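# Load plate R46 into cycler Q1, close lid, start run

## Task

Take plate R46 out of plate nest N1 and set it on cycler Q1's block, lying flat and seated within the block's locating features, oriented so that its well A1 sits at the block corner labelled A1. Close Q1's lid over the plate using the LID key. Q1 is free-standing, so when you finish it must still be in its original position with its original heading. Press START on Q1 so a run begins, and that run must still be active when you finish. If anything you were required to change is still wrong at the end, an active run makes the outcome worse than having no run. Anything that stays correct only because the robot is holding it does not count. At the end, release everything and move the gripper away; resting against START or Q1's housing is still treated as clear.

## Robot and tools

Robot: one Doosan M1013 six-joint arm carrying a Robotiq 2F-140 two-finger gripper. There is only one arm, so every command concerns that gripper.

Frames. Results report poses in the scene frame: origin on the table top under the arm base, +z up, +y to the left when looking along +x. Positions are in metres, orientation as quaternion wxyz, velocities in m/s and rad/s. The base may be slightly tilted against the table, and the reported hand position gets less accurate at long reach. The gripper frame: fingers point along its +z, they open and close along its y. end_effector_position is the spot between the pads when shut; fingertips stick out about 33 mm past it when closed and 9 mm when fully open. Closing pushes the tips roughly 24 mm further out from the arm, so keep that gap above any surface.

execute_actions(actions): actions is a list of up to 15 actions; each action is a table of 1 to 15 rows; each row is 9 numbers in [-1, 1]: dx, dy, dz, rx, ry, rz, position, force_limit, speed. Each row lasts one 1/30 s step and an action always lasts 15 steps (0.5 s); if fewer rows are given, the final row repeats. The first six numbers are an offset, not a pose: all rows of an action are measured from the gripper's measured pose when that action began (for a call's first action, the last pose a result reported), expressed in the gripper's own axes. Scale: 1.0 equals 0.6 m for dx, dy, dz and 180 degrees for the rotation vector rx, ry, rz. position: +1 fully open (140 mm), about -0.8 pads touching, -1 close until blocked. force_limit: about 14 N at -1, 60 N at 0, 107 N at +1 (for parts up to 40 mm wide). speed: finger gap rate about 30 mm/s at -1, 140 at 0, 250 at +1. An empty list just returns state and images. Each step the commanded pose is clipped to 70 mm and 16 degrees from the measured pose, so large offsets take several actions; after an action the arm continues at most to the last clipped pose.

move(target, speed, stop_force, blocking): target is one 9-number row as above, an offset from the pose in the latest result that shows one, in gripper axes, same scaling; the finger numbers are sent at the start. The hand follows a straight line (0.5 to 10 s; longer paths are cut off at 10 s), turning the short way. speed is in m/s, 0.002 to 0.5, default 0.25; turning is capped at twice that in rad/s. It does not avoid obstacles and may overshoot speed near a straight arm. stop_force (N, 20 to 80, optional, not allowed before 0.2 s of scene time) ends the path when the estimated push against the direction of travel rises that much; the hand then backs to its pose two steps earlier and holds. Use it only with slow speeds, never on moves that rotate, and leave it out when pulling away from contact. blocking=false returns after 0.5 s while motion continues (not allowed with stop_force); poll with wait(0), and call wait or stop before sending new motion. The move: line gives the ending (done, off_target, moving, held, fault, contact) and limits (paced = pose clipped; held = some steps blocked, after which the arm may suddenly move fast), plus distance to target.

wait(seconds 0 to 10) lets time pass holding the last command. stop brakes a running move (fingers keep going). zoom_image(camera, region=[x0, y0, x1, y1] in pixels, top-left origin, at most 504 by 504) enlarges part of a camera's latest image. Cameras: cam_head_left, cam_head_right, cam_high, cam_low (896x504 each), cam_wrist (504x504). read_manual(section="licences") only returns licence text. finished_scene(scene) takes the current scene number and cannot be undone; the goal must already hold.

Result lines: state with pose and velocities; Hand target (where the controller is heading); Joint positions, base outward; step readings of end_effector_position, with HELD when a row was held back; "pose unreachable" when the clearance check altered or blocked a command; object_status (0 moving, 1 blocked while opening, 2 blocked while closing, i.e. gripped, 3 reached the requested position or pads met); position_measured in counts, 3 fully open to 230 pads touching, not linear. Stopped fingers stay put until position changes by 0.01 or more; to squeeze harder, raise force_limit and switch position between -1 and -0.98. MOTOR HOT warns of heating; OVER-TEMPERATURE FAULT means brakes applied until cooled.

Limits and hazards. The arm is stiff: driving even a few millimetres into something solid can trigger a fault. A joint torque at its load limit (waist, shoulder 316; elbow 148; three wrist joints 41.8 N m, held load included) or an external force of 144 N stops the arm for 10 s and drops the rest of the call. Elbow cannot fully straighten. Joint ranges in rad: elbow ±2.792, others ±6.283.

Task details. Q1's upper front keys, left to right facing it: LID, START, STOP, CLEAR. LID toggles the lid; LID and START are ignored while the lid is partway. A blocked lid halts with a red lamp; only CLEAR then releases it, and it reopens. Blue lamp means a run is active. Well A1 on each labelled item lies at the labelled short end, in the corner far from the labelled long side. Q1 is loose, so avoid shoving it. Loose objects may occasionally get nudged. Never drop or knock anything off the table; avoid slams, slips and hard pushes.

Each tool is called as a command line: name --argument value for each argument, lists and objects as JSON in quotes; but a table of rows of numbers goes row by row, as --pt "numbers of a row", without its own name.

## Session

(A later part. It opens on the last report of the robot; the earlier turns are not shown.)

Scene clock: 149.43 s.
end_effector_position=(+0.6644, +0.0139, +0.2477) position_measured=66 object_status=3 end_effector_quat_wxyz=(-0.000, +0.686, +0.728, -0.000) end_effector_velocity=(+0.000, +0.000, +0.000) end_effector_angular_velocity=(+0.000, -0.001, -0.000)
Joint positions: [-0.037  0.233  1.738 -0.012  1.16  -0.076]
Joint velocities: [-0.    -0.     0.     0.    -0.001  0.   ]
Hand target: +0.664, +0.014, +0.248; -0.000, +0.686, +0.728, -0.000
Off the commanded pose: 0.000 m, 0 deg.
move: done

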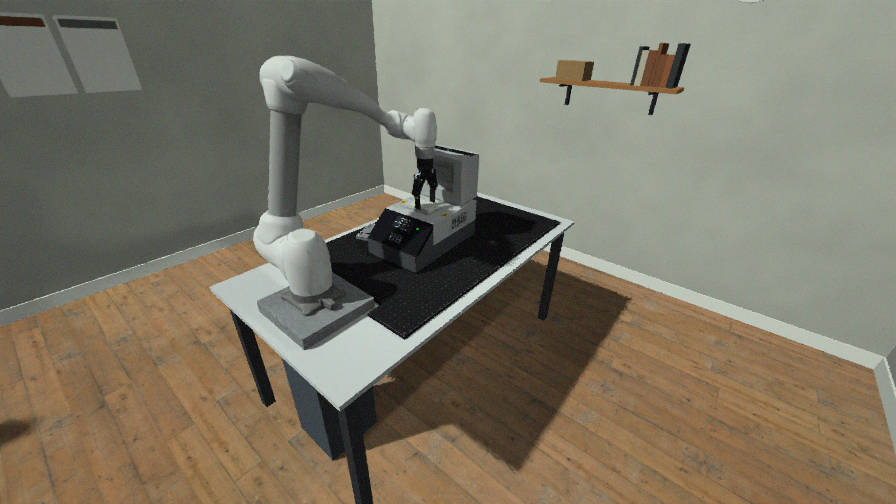

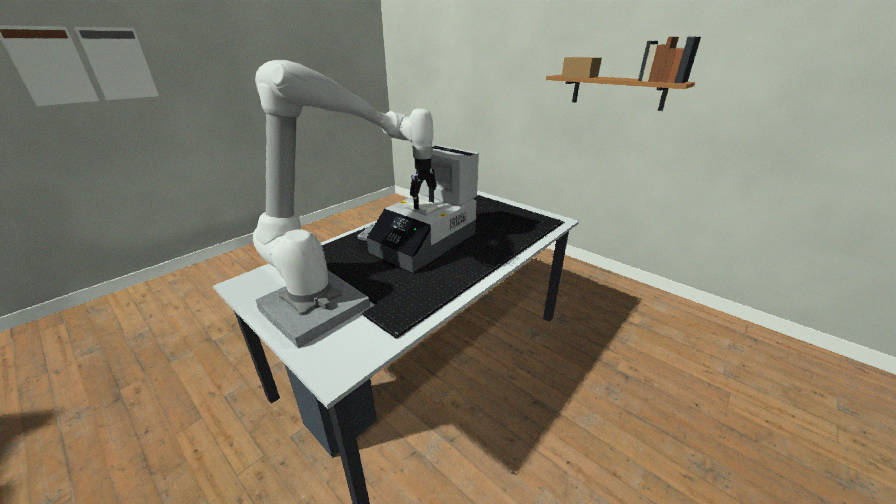

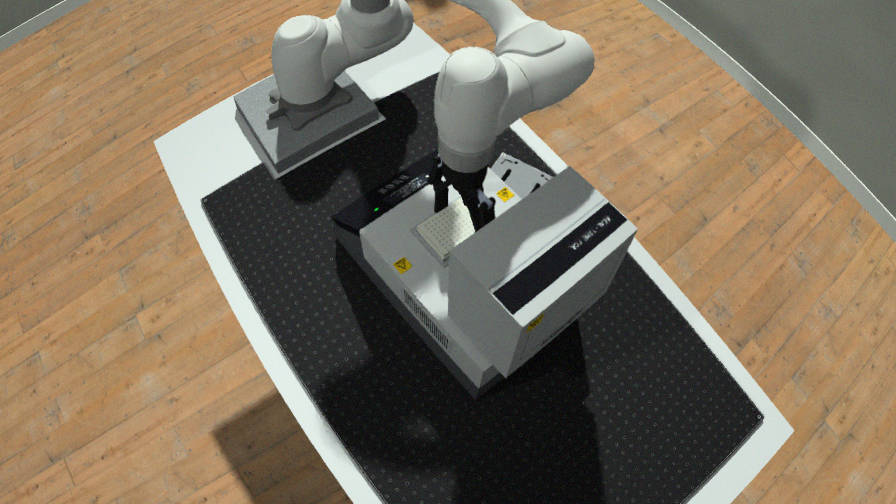

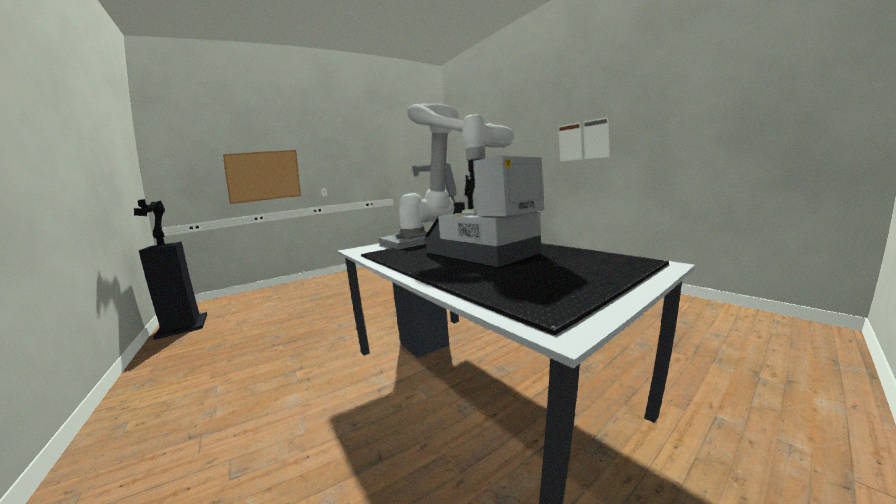

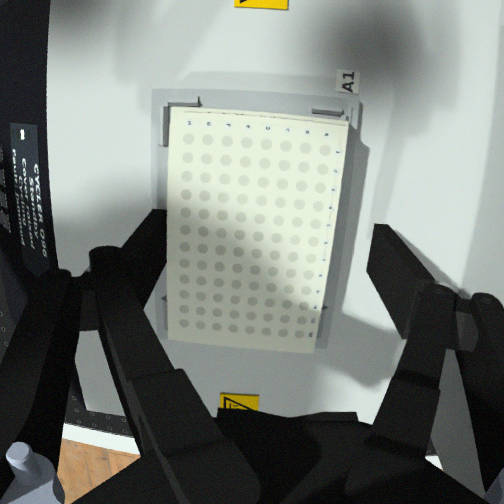

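move --target '[0, -0.006, 0, 0, 0, 0, 0.5, -0.6, -0.5]' --speed 0.01

move --target '[-0.07, 0, 0, 0, 0, 0, 0.5, -0.6, -0.5]' --speed 0.03

move --target '[0, 0.0065, 0, 0, 0, 0, 0.5, -0.6, -0.5]' --speed 0.004

move --target '[0.07, -0.012, -0.02, 0, 0, 0, 0.5, -0.6, -0.5]' --speed 0.02

zoom_image --camera "cam_wrist" --region '[140, 60, 420, 360]'

Scene clock: 150.53 s.
end_effector_position=(+0.6608, +0.0137, +0.2477) position_measured=66 object_status=3 end_effector_quat_wxyz=(-0.000, +0.686, +0.728, -0.000) end_effector_velocity=(+0.001, +0.001, +0.001) end_effector_angular_velocity=(+0.000, -0.002, +0.002)
Joint positions: [-0.038  0.227  1.745 -0.012  1.158 -0.076]
Joint velocities: [ 0.001 -0.    -0.002  0.     0.    -0.001]
Hand target: +0.661, +0.014, +0.248; -0.000, +0.686, +0.728, -0.000
Off the commanded pose: 0.000 m, 0 deg.
move: done

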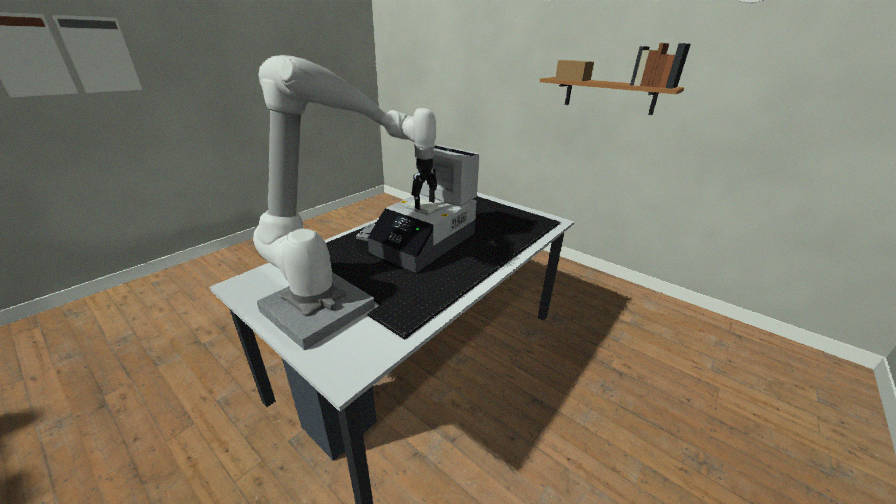

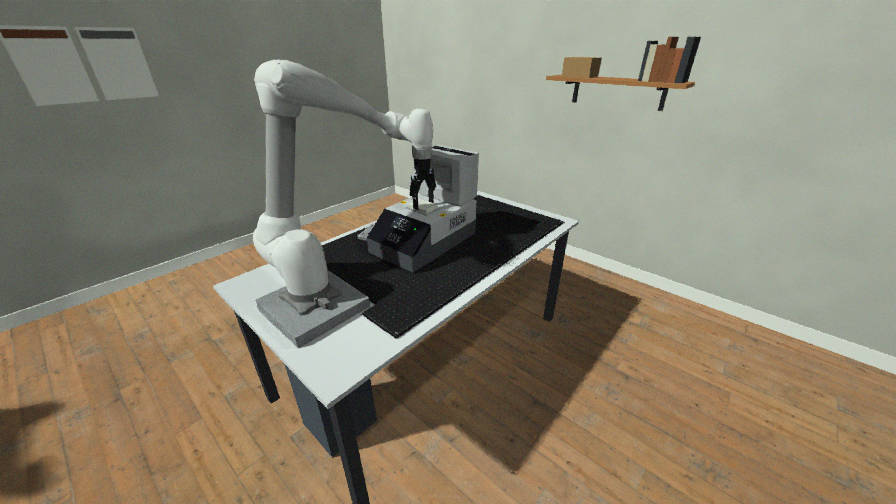

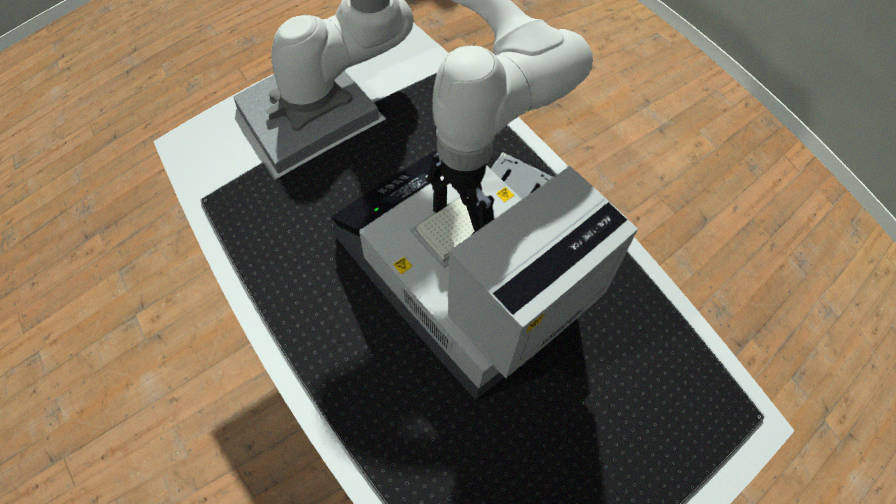

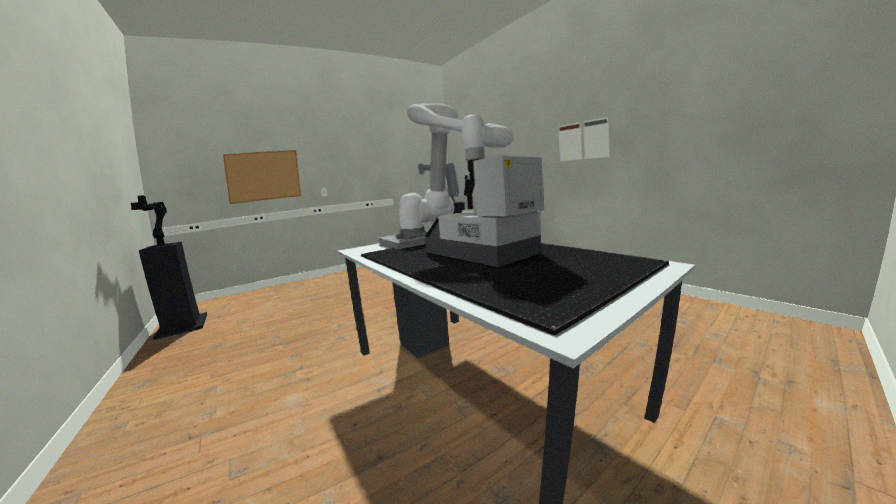

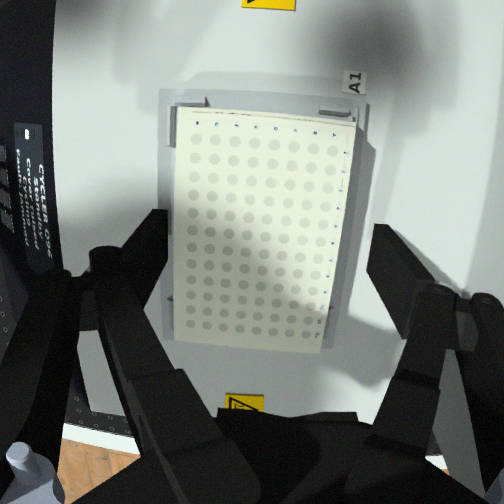

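Scene clock: 152.17 s.
end_effector_position=(+0.6632, -0.0283, +0.2477) position_measured=66 object_status=3 end_effector_quat_wxyz=(-0.000, +0.686, +0.728, -0.000) end_effector_velocity=(-0.000, +0.000, +0.000) end_effector_angular_velocity=(-0.000, -0.000, +0.002)
Joint positions: [-0.101  0.231  1.74  -0.011  1.16  -0.14 ]
Joint velocities: [ 0.001 -0.001  0.001 -0.    -0.    -0.001]
Hand target: +0.663, -0.028, +0.248; -0.000, +0.686, +0.728, -0.000
Off the commanded pose: 0.000 m, 0 deg.
move: done

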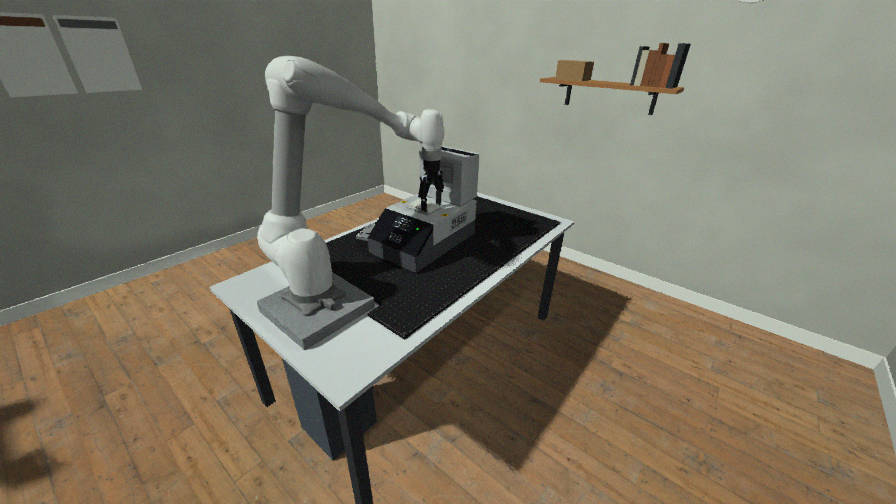

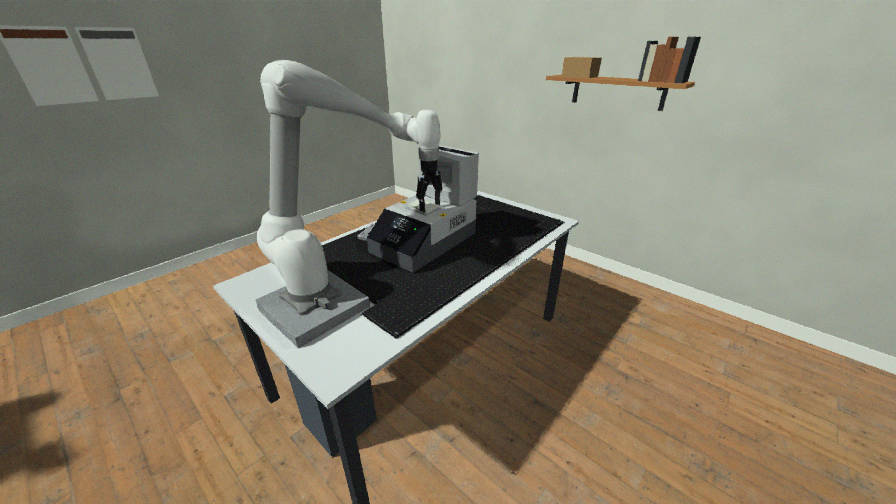

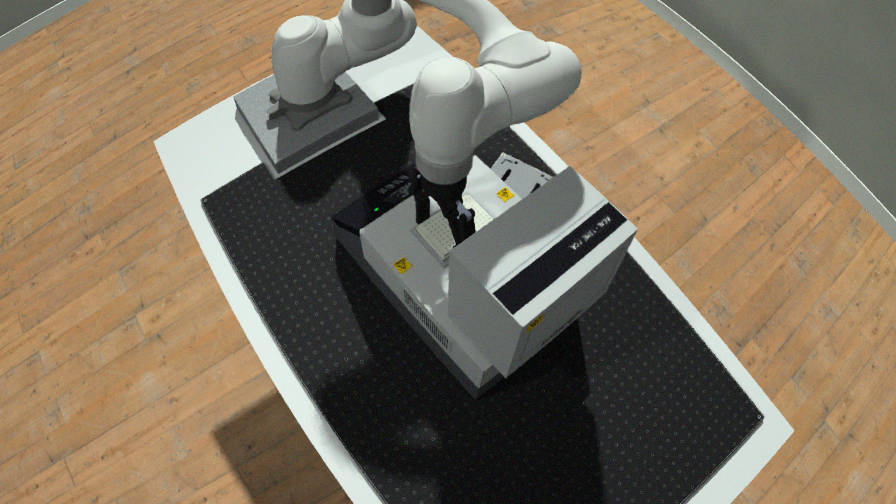

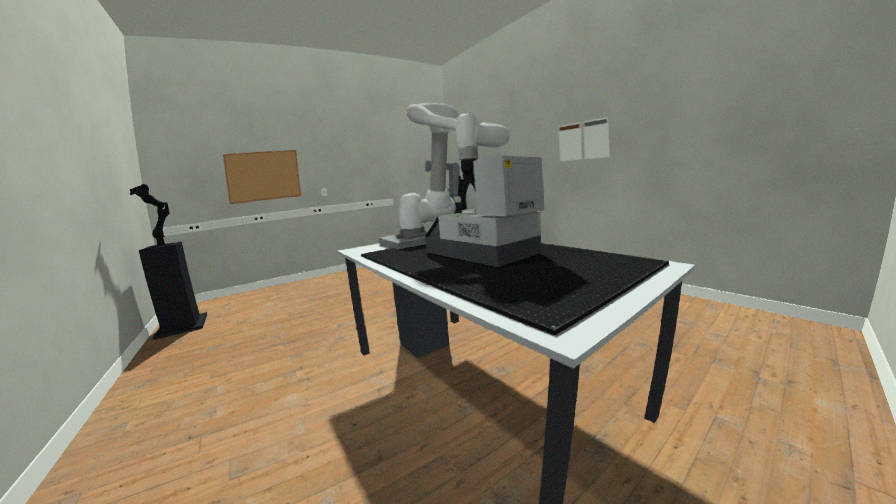

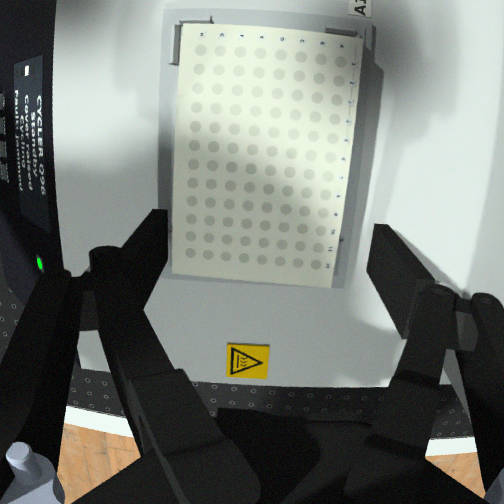

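Scene clock: 153.37 s.
end_effector_position=(+0.6671, -0.0280, +0.2477) position_measured=66 object_status=3 end_effector_quat_wxyz=(-0.000, +0.686, +0.728, -0.000) end_effector_velocity=(-0.000, -0.001, +0.000) end_effector_angular_velocity=(-0.001, -0.000, -0.001)
Joint positions: [-0.1    0.236  1.732 -0.011  1.161 -0.14 ]
Joint velocities: [-0.001 -0.    -0.    -0.001  0.     0.001]
Hand target: +0.667, -0.028, +0.248; -0.000, +0.686, +0.728, -0.000
Off the commanded pose: 0.000 m, 0 deg.
move: done

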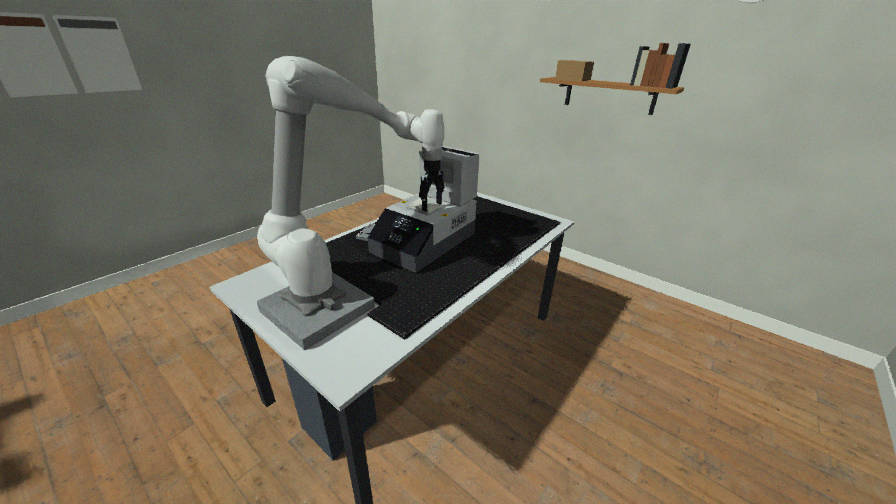

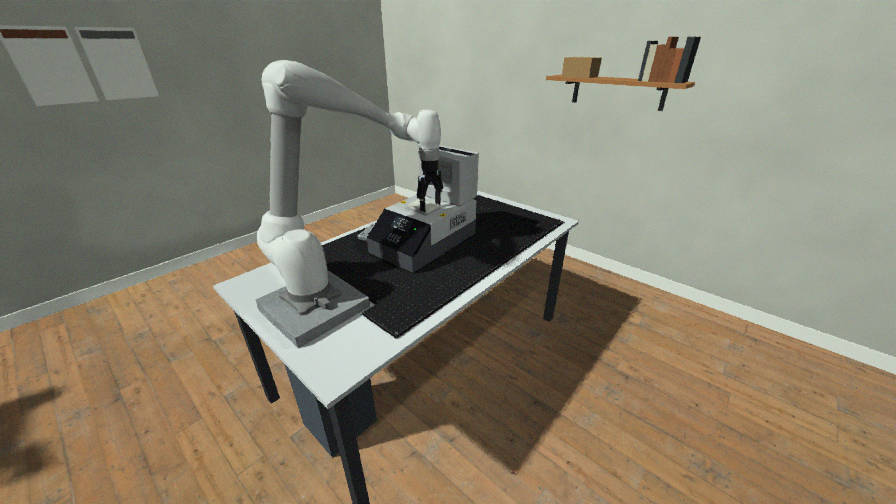

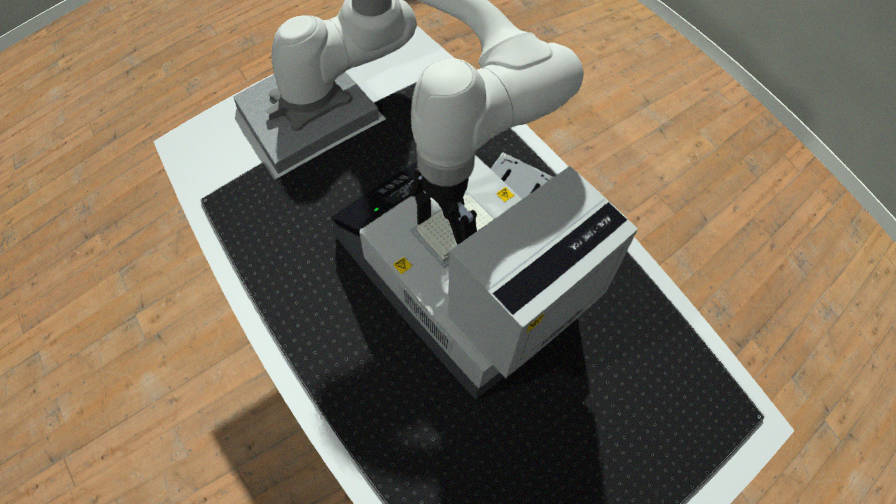

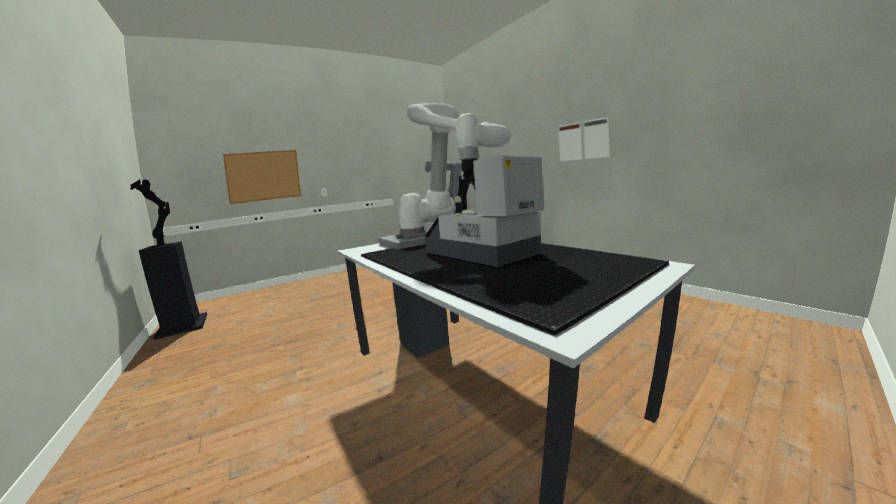

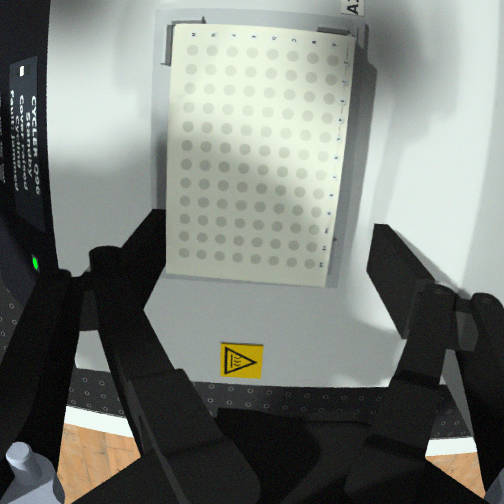

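Scene clock: 155.80 s.
end_effector_position=(+0.6575, +0.0135, +0.2597) position_measured=66 object_status=3 end_effector_quat_wxyz=(-0.000, +0.686, +0.728, -0.000) end_effector_velocity=(+0.000, -0.000, +0.000) end_effector_angular_velocity=(+0.000, -0.001, +0.000)
Joint positions: [-0.038  0.215  1.738 -0.012  1.178 -0.077]
Joint velocities: [-0.    -0.    -0.001  0.    -0.    -0.001]
Hand target: +0.658, +0.013, +0.260; -0.000, +0.686, +0.728, -0.000
Off the commanded pose: 0.000 m, 0 deg.
move: done

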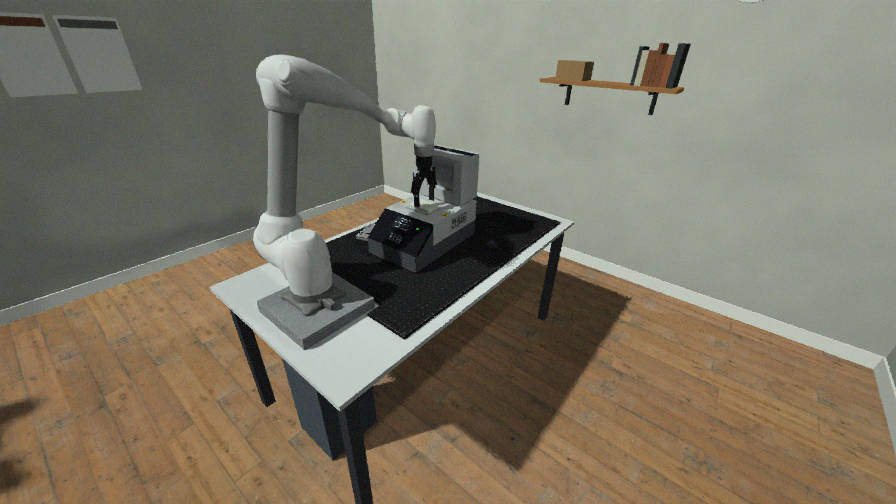

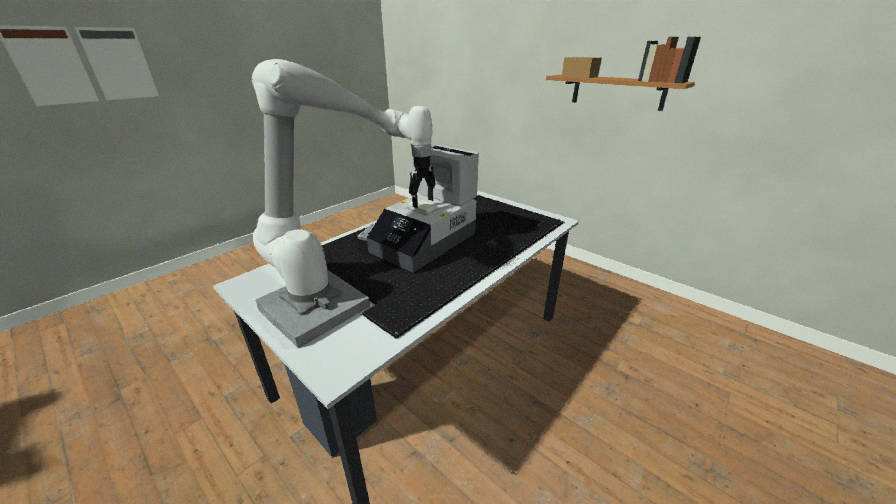

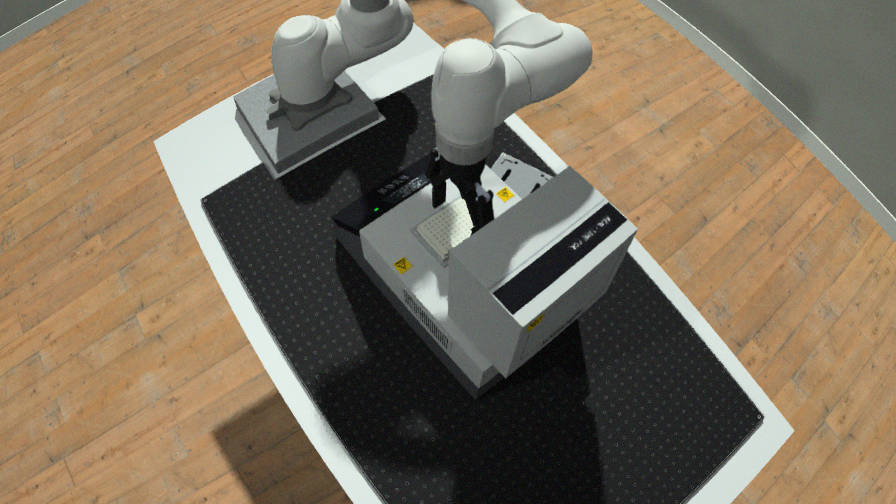

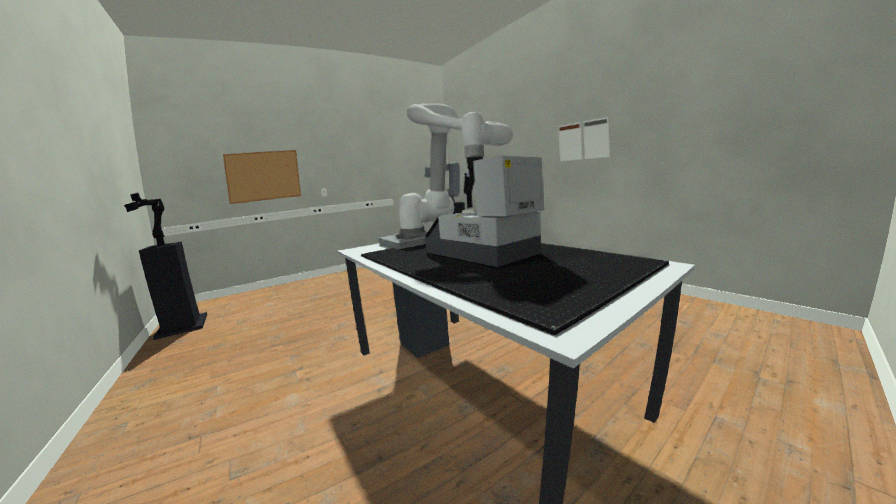

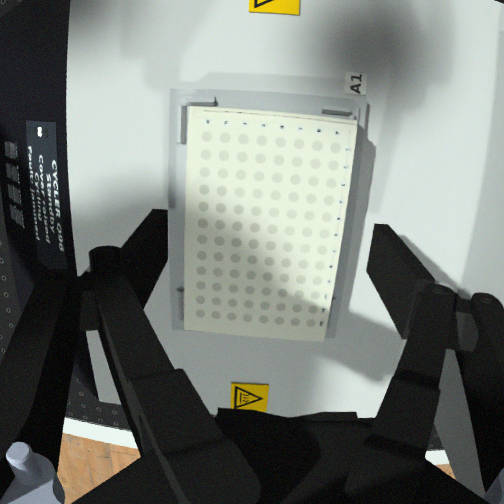

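Region (140, 60, 420, 360) of cam_wrist's 504x504 image, scaled by 1.680, with more detail than that image has; it fills the left 470 columns of this view, and the rest is white.

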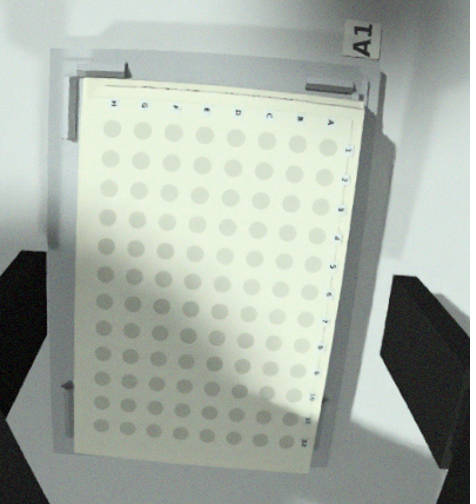

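move --target '[0.0, -0.004, -0.03, 0, 0, -0.5, 1, -0.6, 0]' --speed 0.1

Scene clock: 164.83 s.
end_effector_position=(+0.6552, +0.0133, +0.2777) position_measured=3 object_status=3 end_effector_quat_wxyz=(-0.000, -0.029, +1.000, +0.000) end_effector_velocity=(+0.000, +0.001, +0.000) end_effector_angular_velocity=(+0.001, +0.001, +0.001)
Joint positions: [-0.038  0.2    1.721 -0.012  1.209 -1.648]
Joint velocities: [ 0.     0.001 -0.001  0.001  0.001 -0.   ]
Hand target: +0.655, +0.013, +0.278; -0.000, -0.029, +1.000, +0.000
Off the commanded pose: 0.000 m, 0 deg.
move: done

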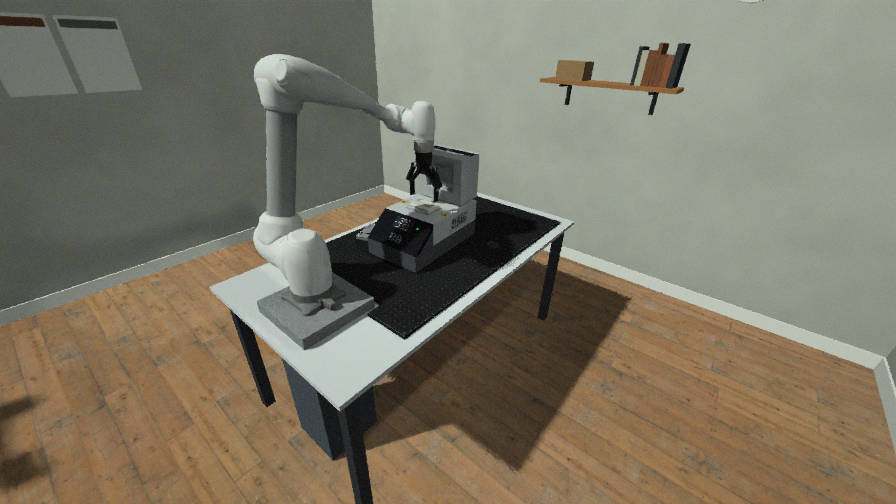

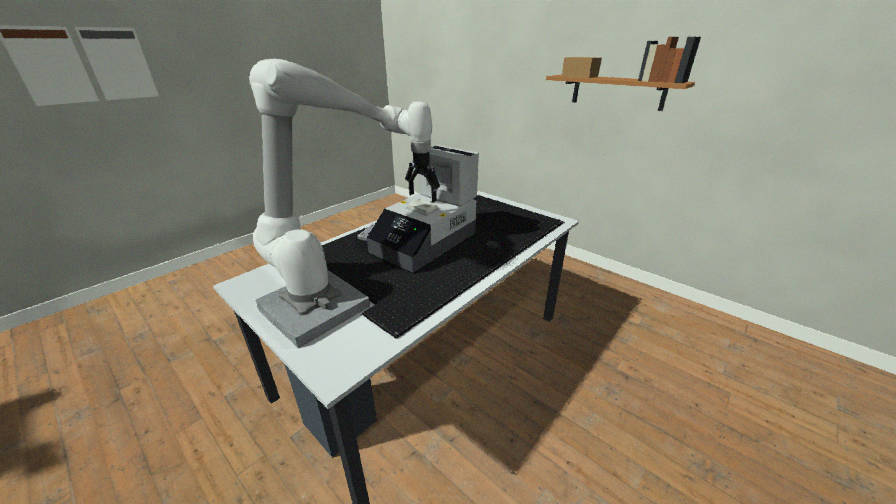

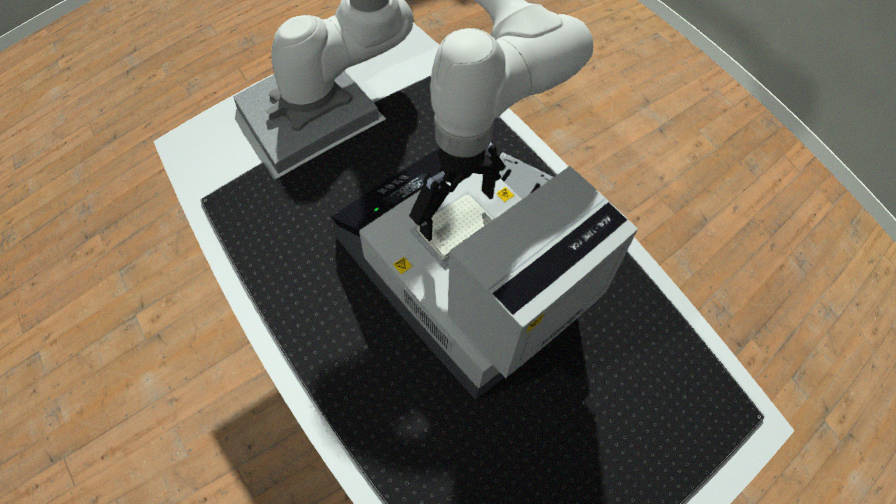

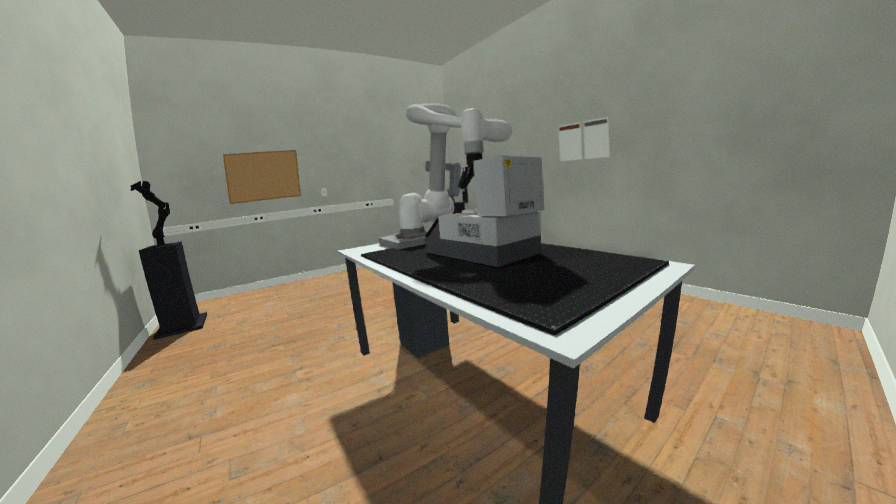

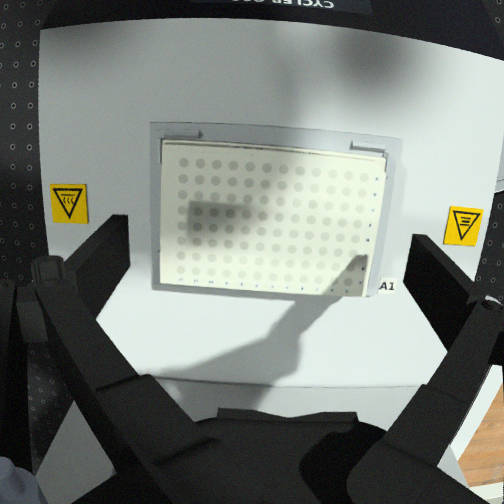

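zoom_image --camera "cam_wrist" --region '[140, 110, 420, 310]'

Region (140, 110, 420, 310) of cam_wrist's 504x504 image, scaled by 1.800, with more detail than that image has; it fills the top 360 rows of this view, and the rest is white.

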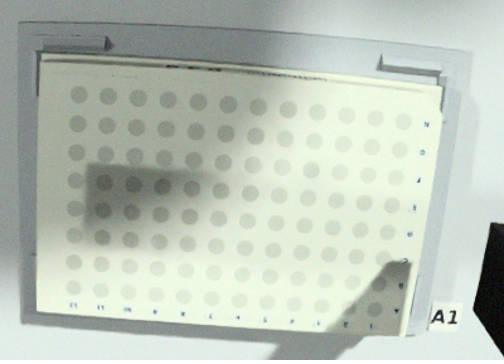

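move --target '[0.0, 0.0, 0.0625, 0, 0, 0, 1, -0.6, 0]' --speed 0.03

zoom_image --camera "cam_wrist" --region '[112, 90, 448, 330]'

Scene clock: 167.97 s.
end_effector_position=(+0.6551, +0.0134, +0.2403) position_measured=3 object_status=3 end_effector_quat_wxyz=(-0.000, -0.029, +1.000, +0.000) end_effector_velocity=(+0.000, +0.001, +0.000) end_effector_angular_velocity=(+0.001, +0.001, -0.000)
Joint positions: [-0.038  0.224  1.764 -0.012  1.143 -1.648]
Joint velocities: [ 0.001  0.    -0.001  0.001  0.001  0.   ]
Hand target: +0.655, +0.013, +0.240; -0.000, -0.029, +1.000, +0.000
Off the commanded pose: 0.000 m, 0 deg.
move: done

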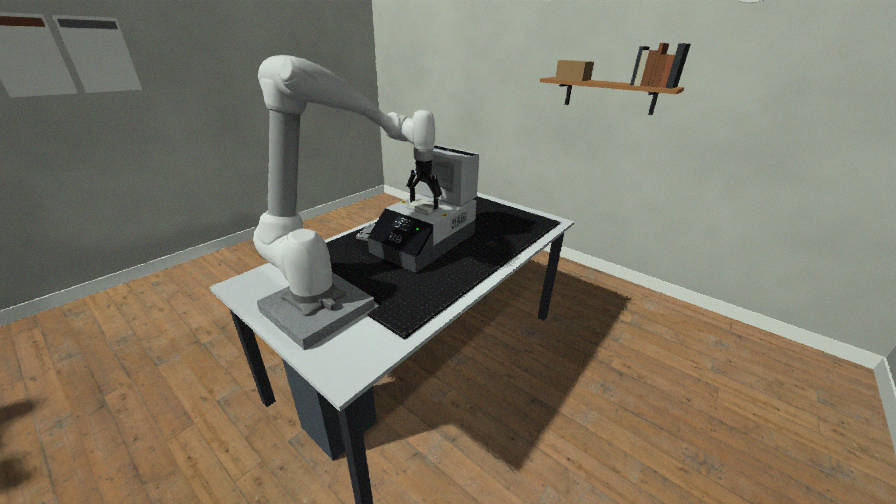

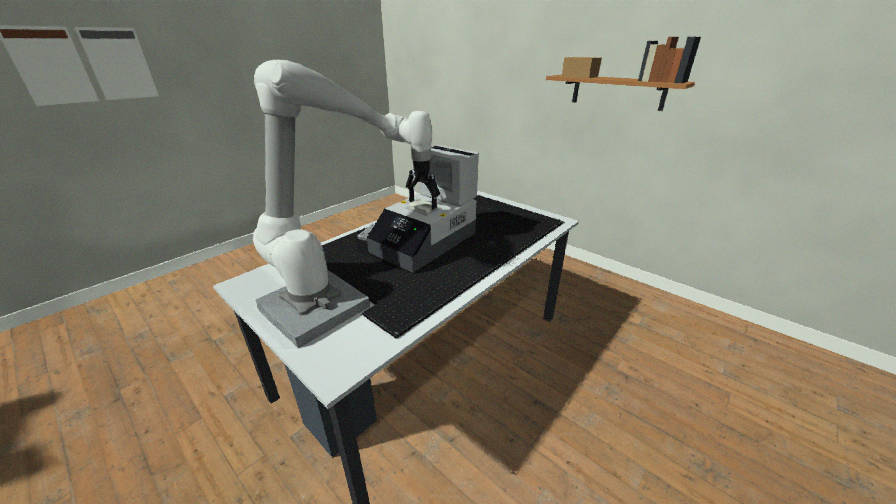

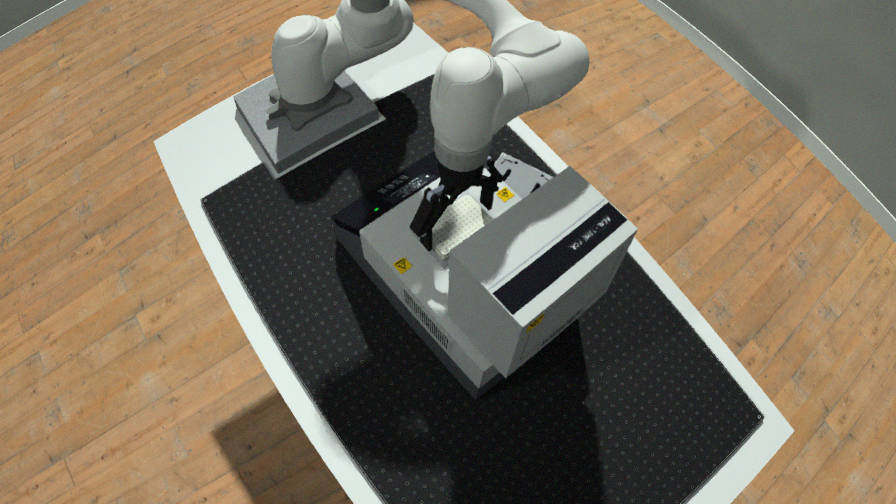

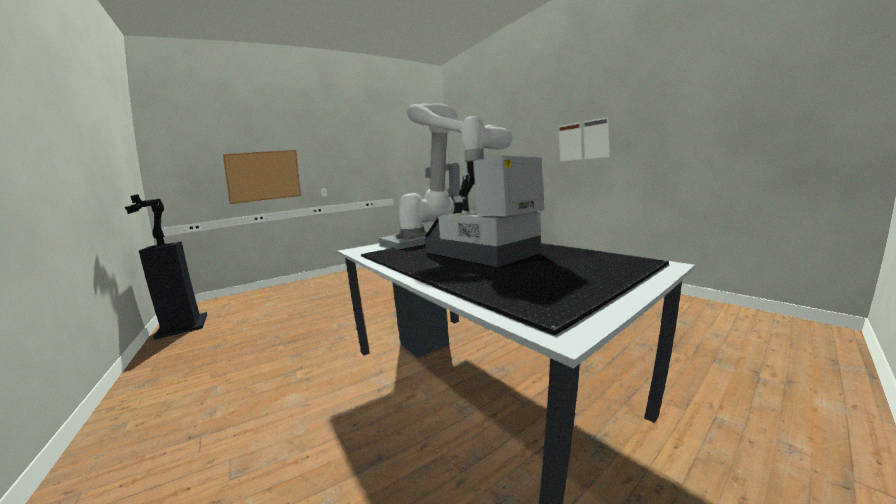

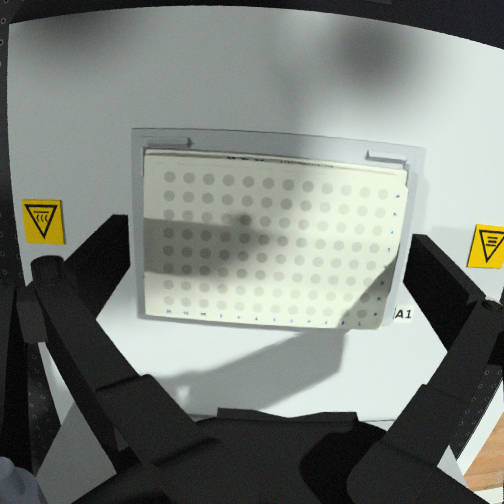

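Region (112, 90, 448, 330) of cam_wrist's 504x504 image, scaled by 1.500, with more detail than that image has; it fills the top 360 rows of this view, and the rest is white.

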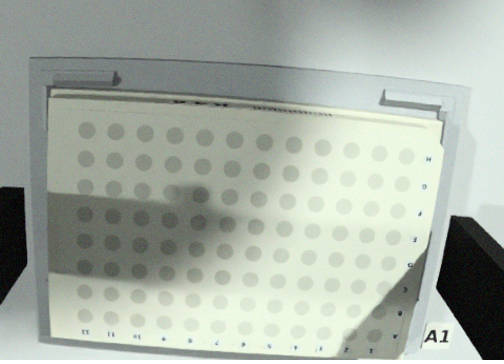

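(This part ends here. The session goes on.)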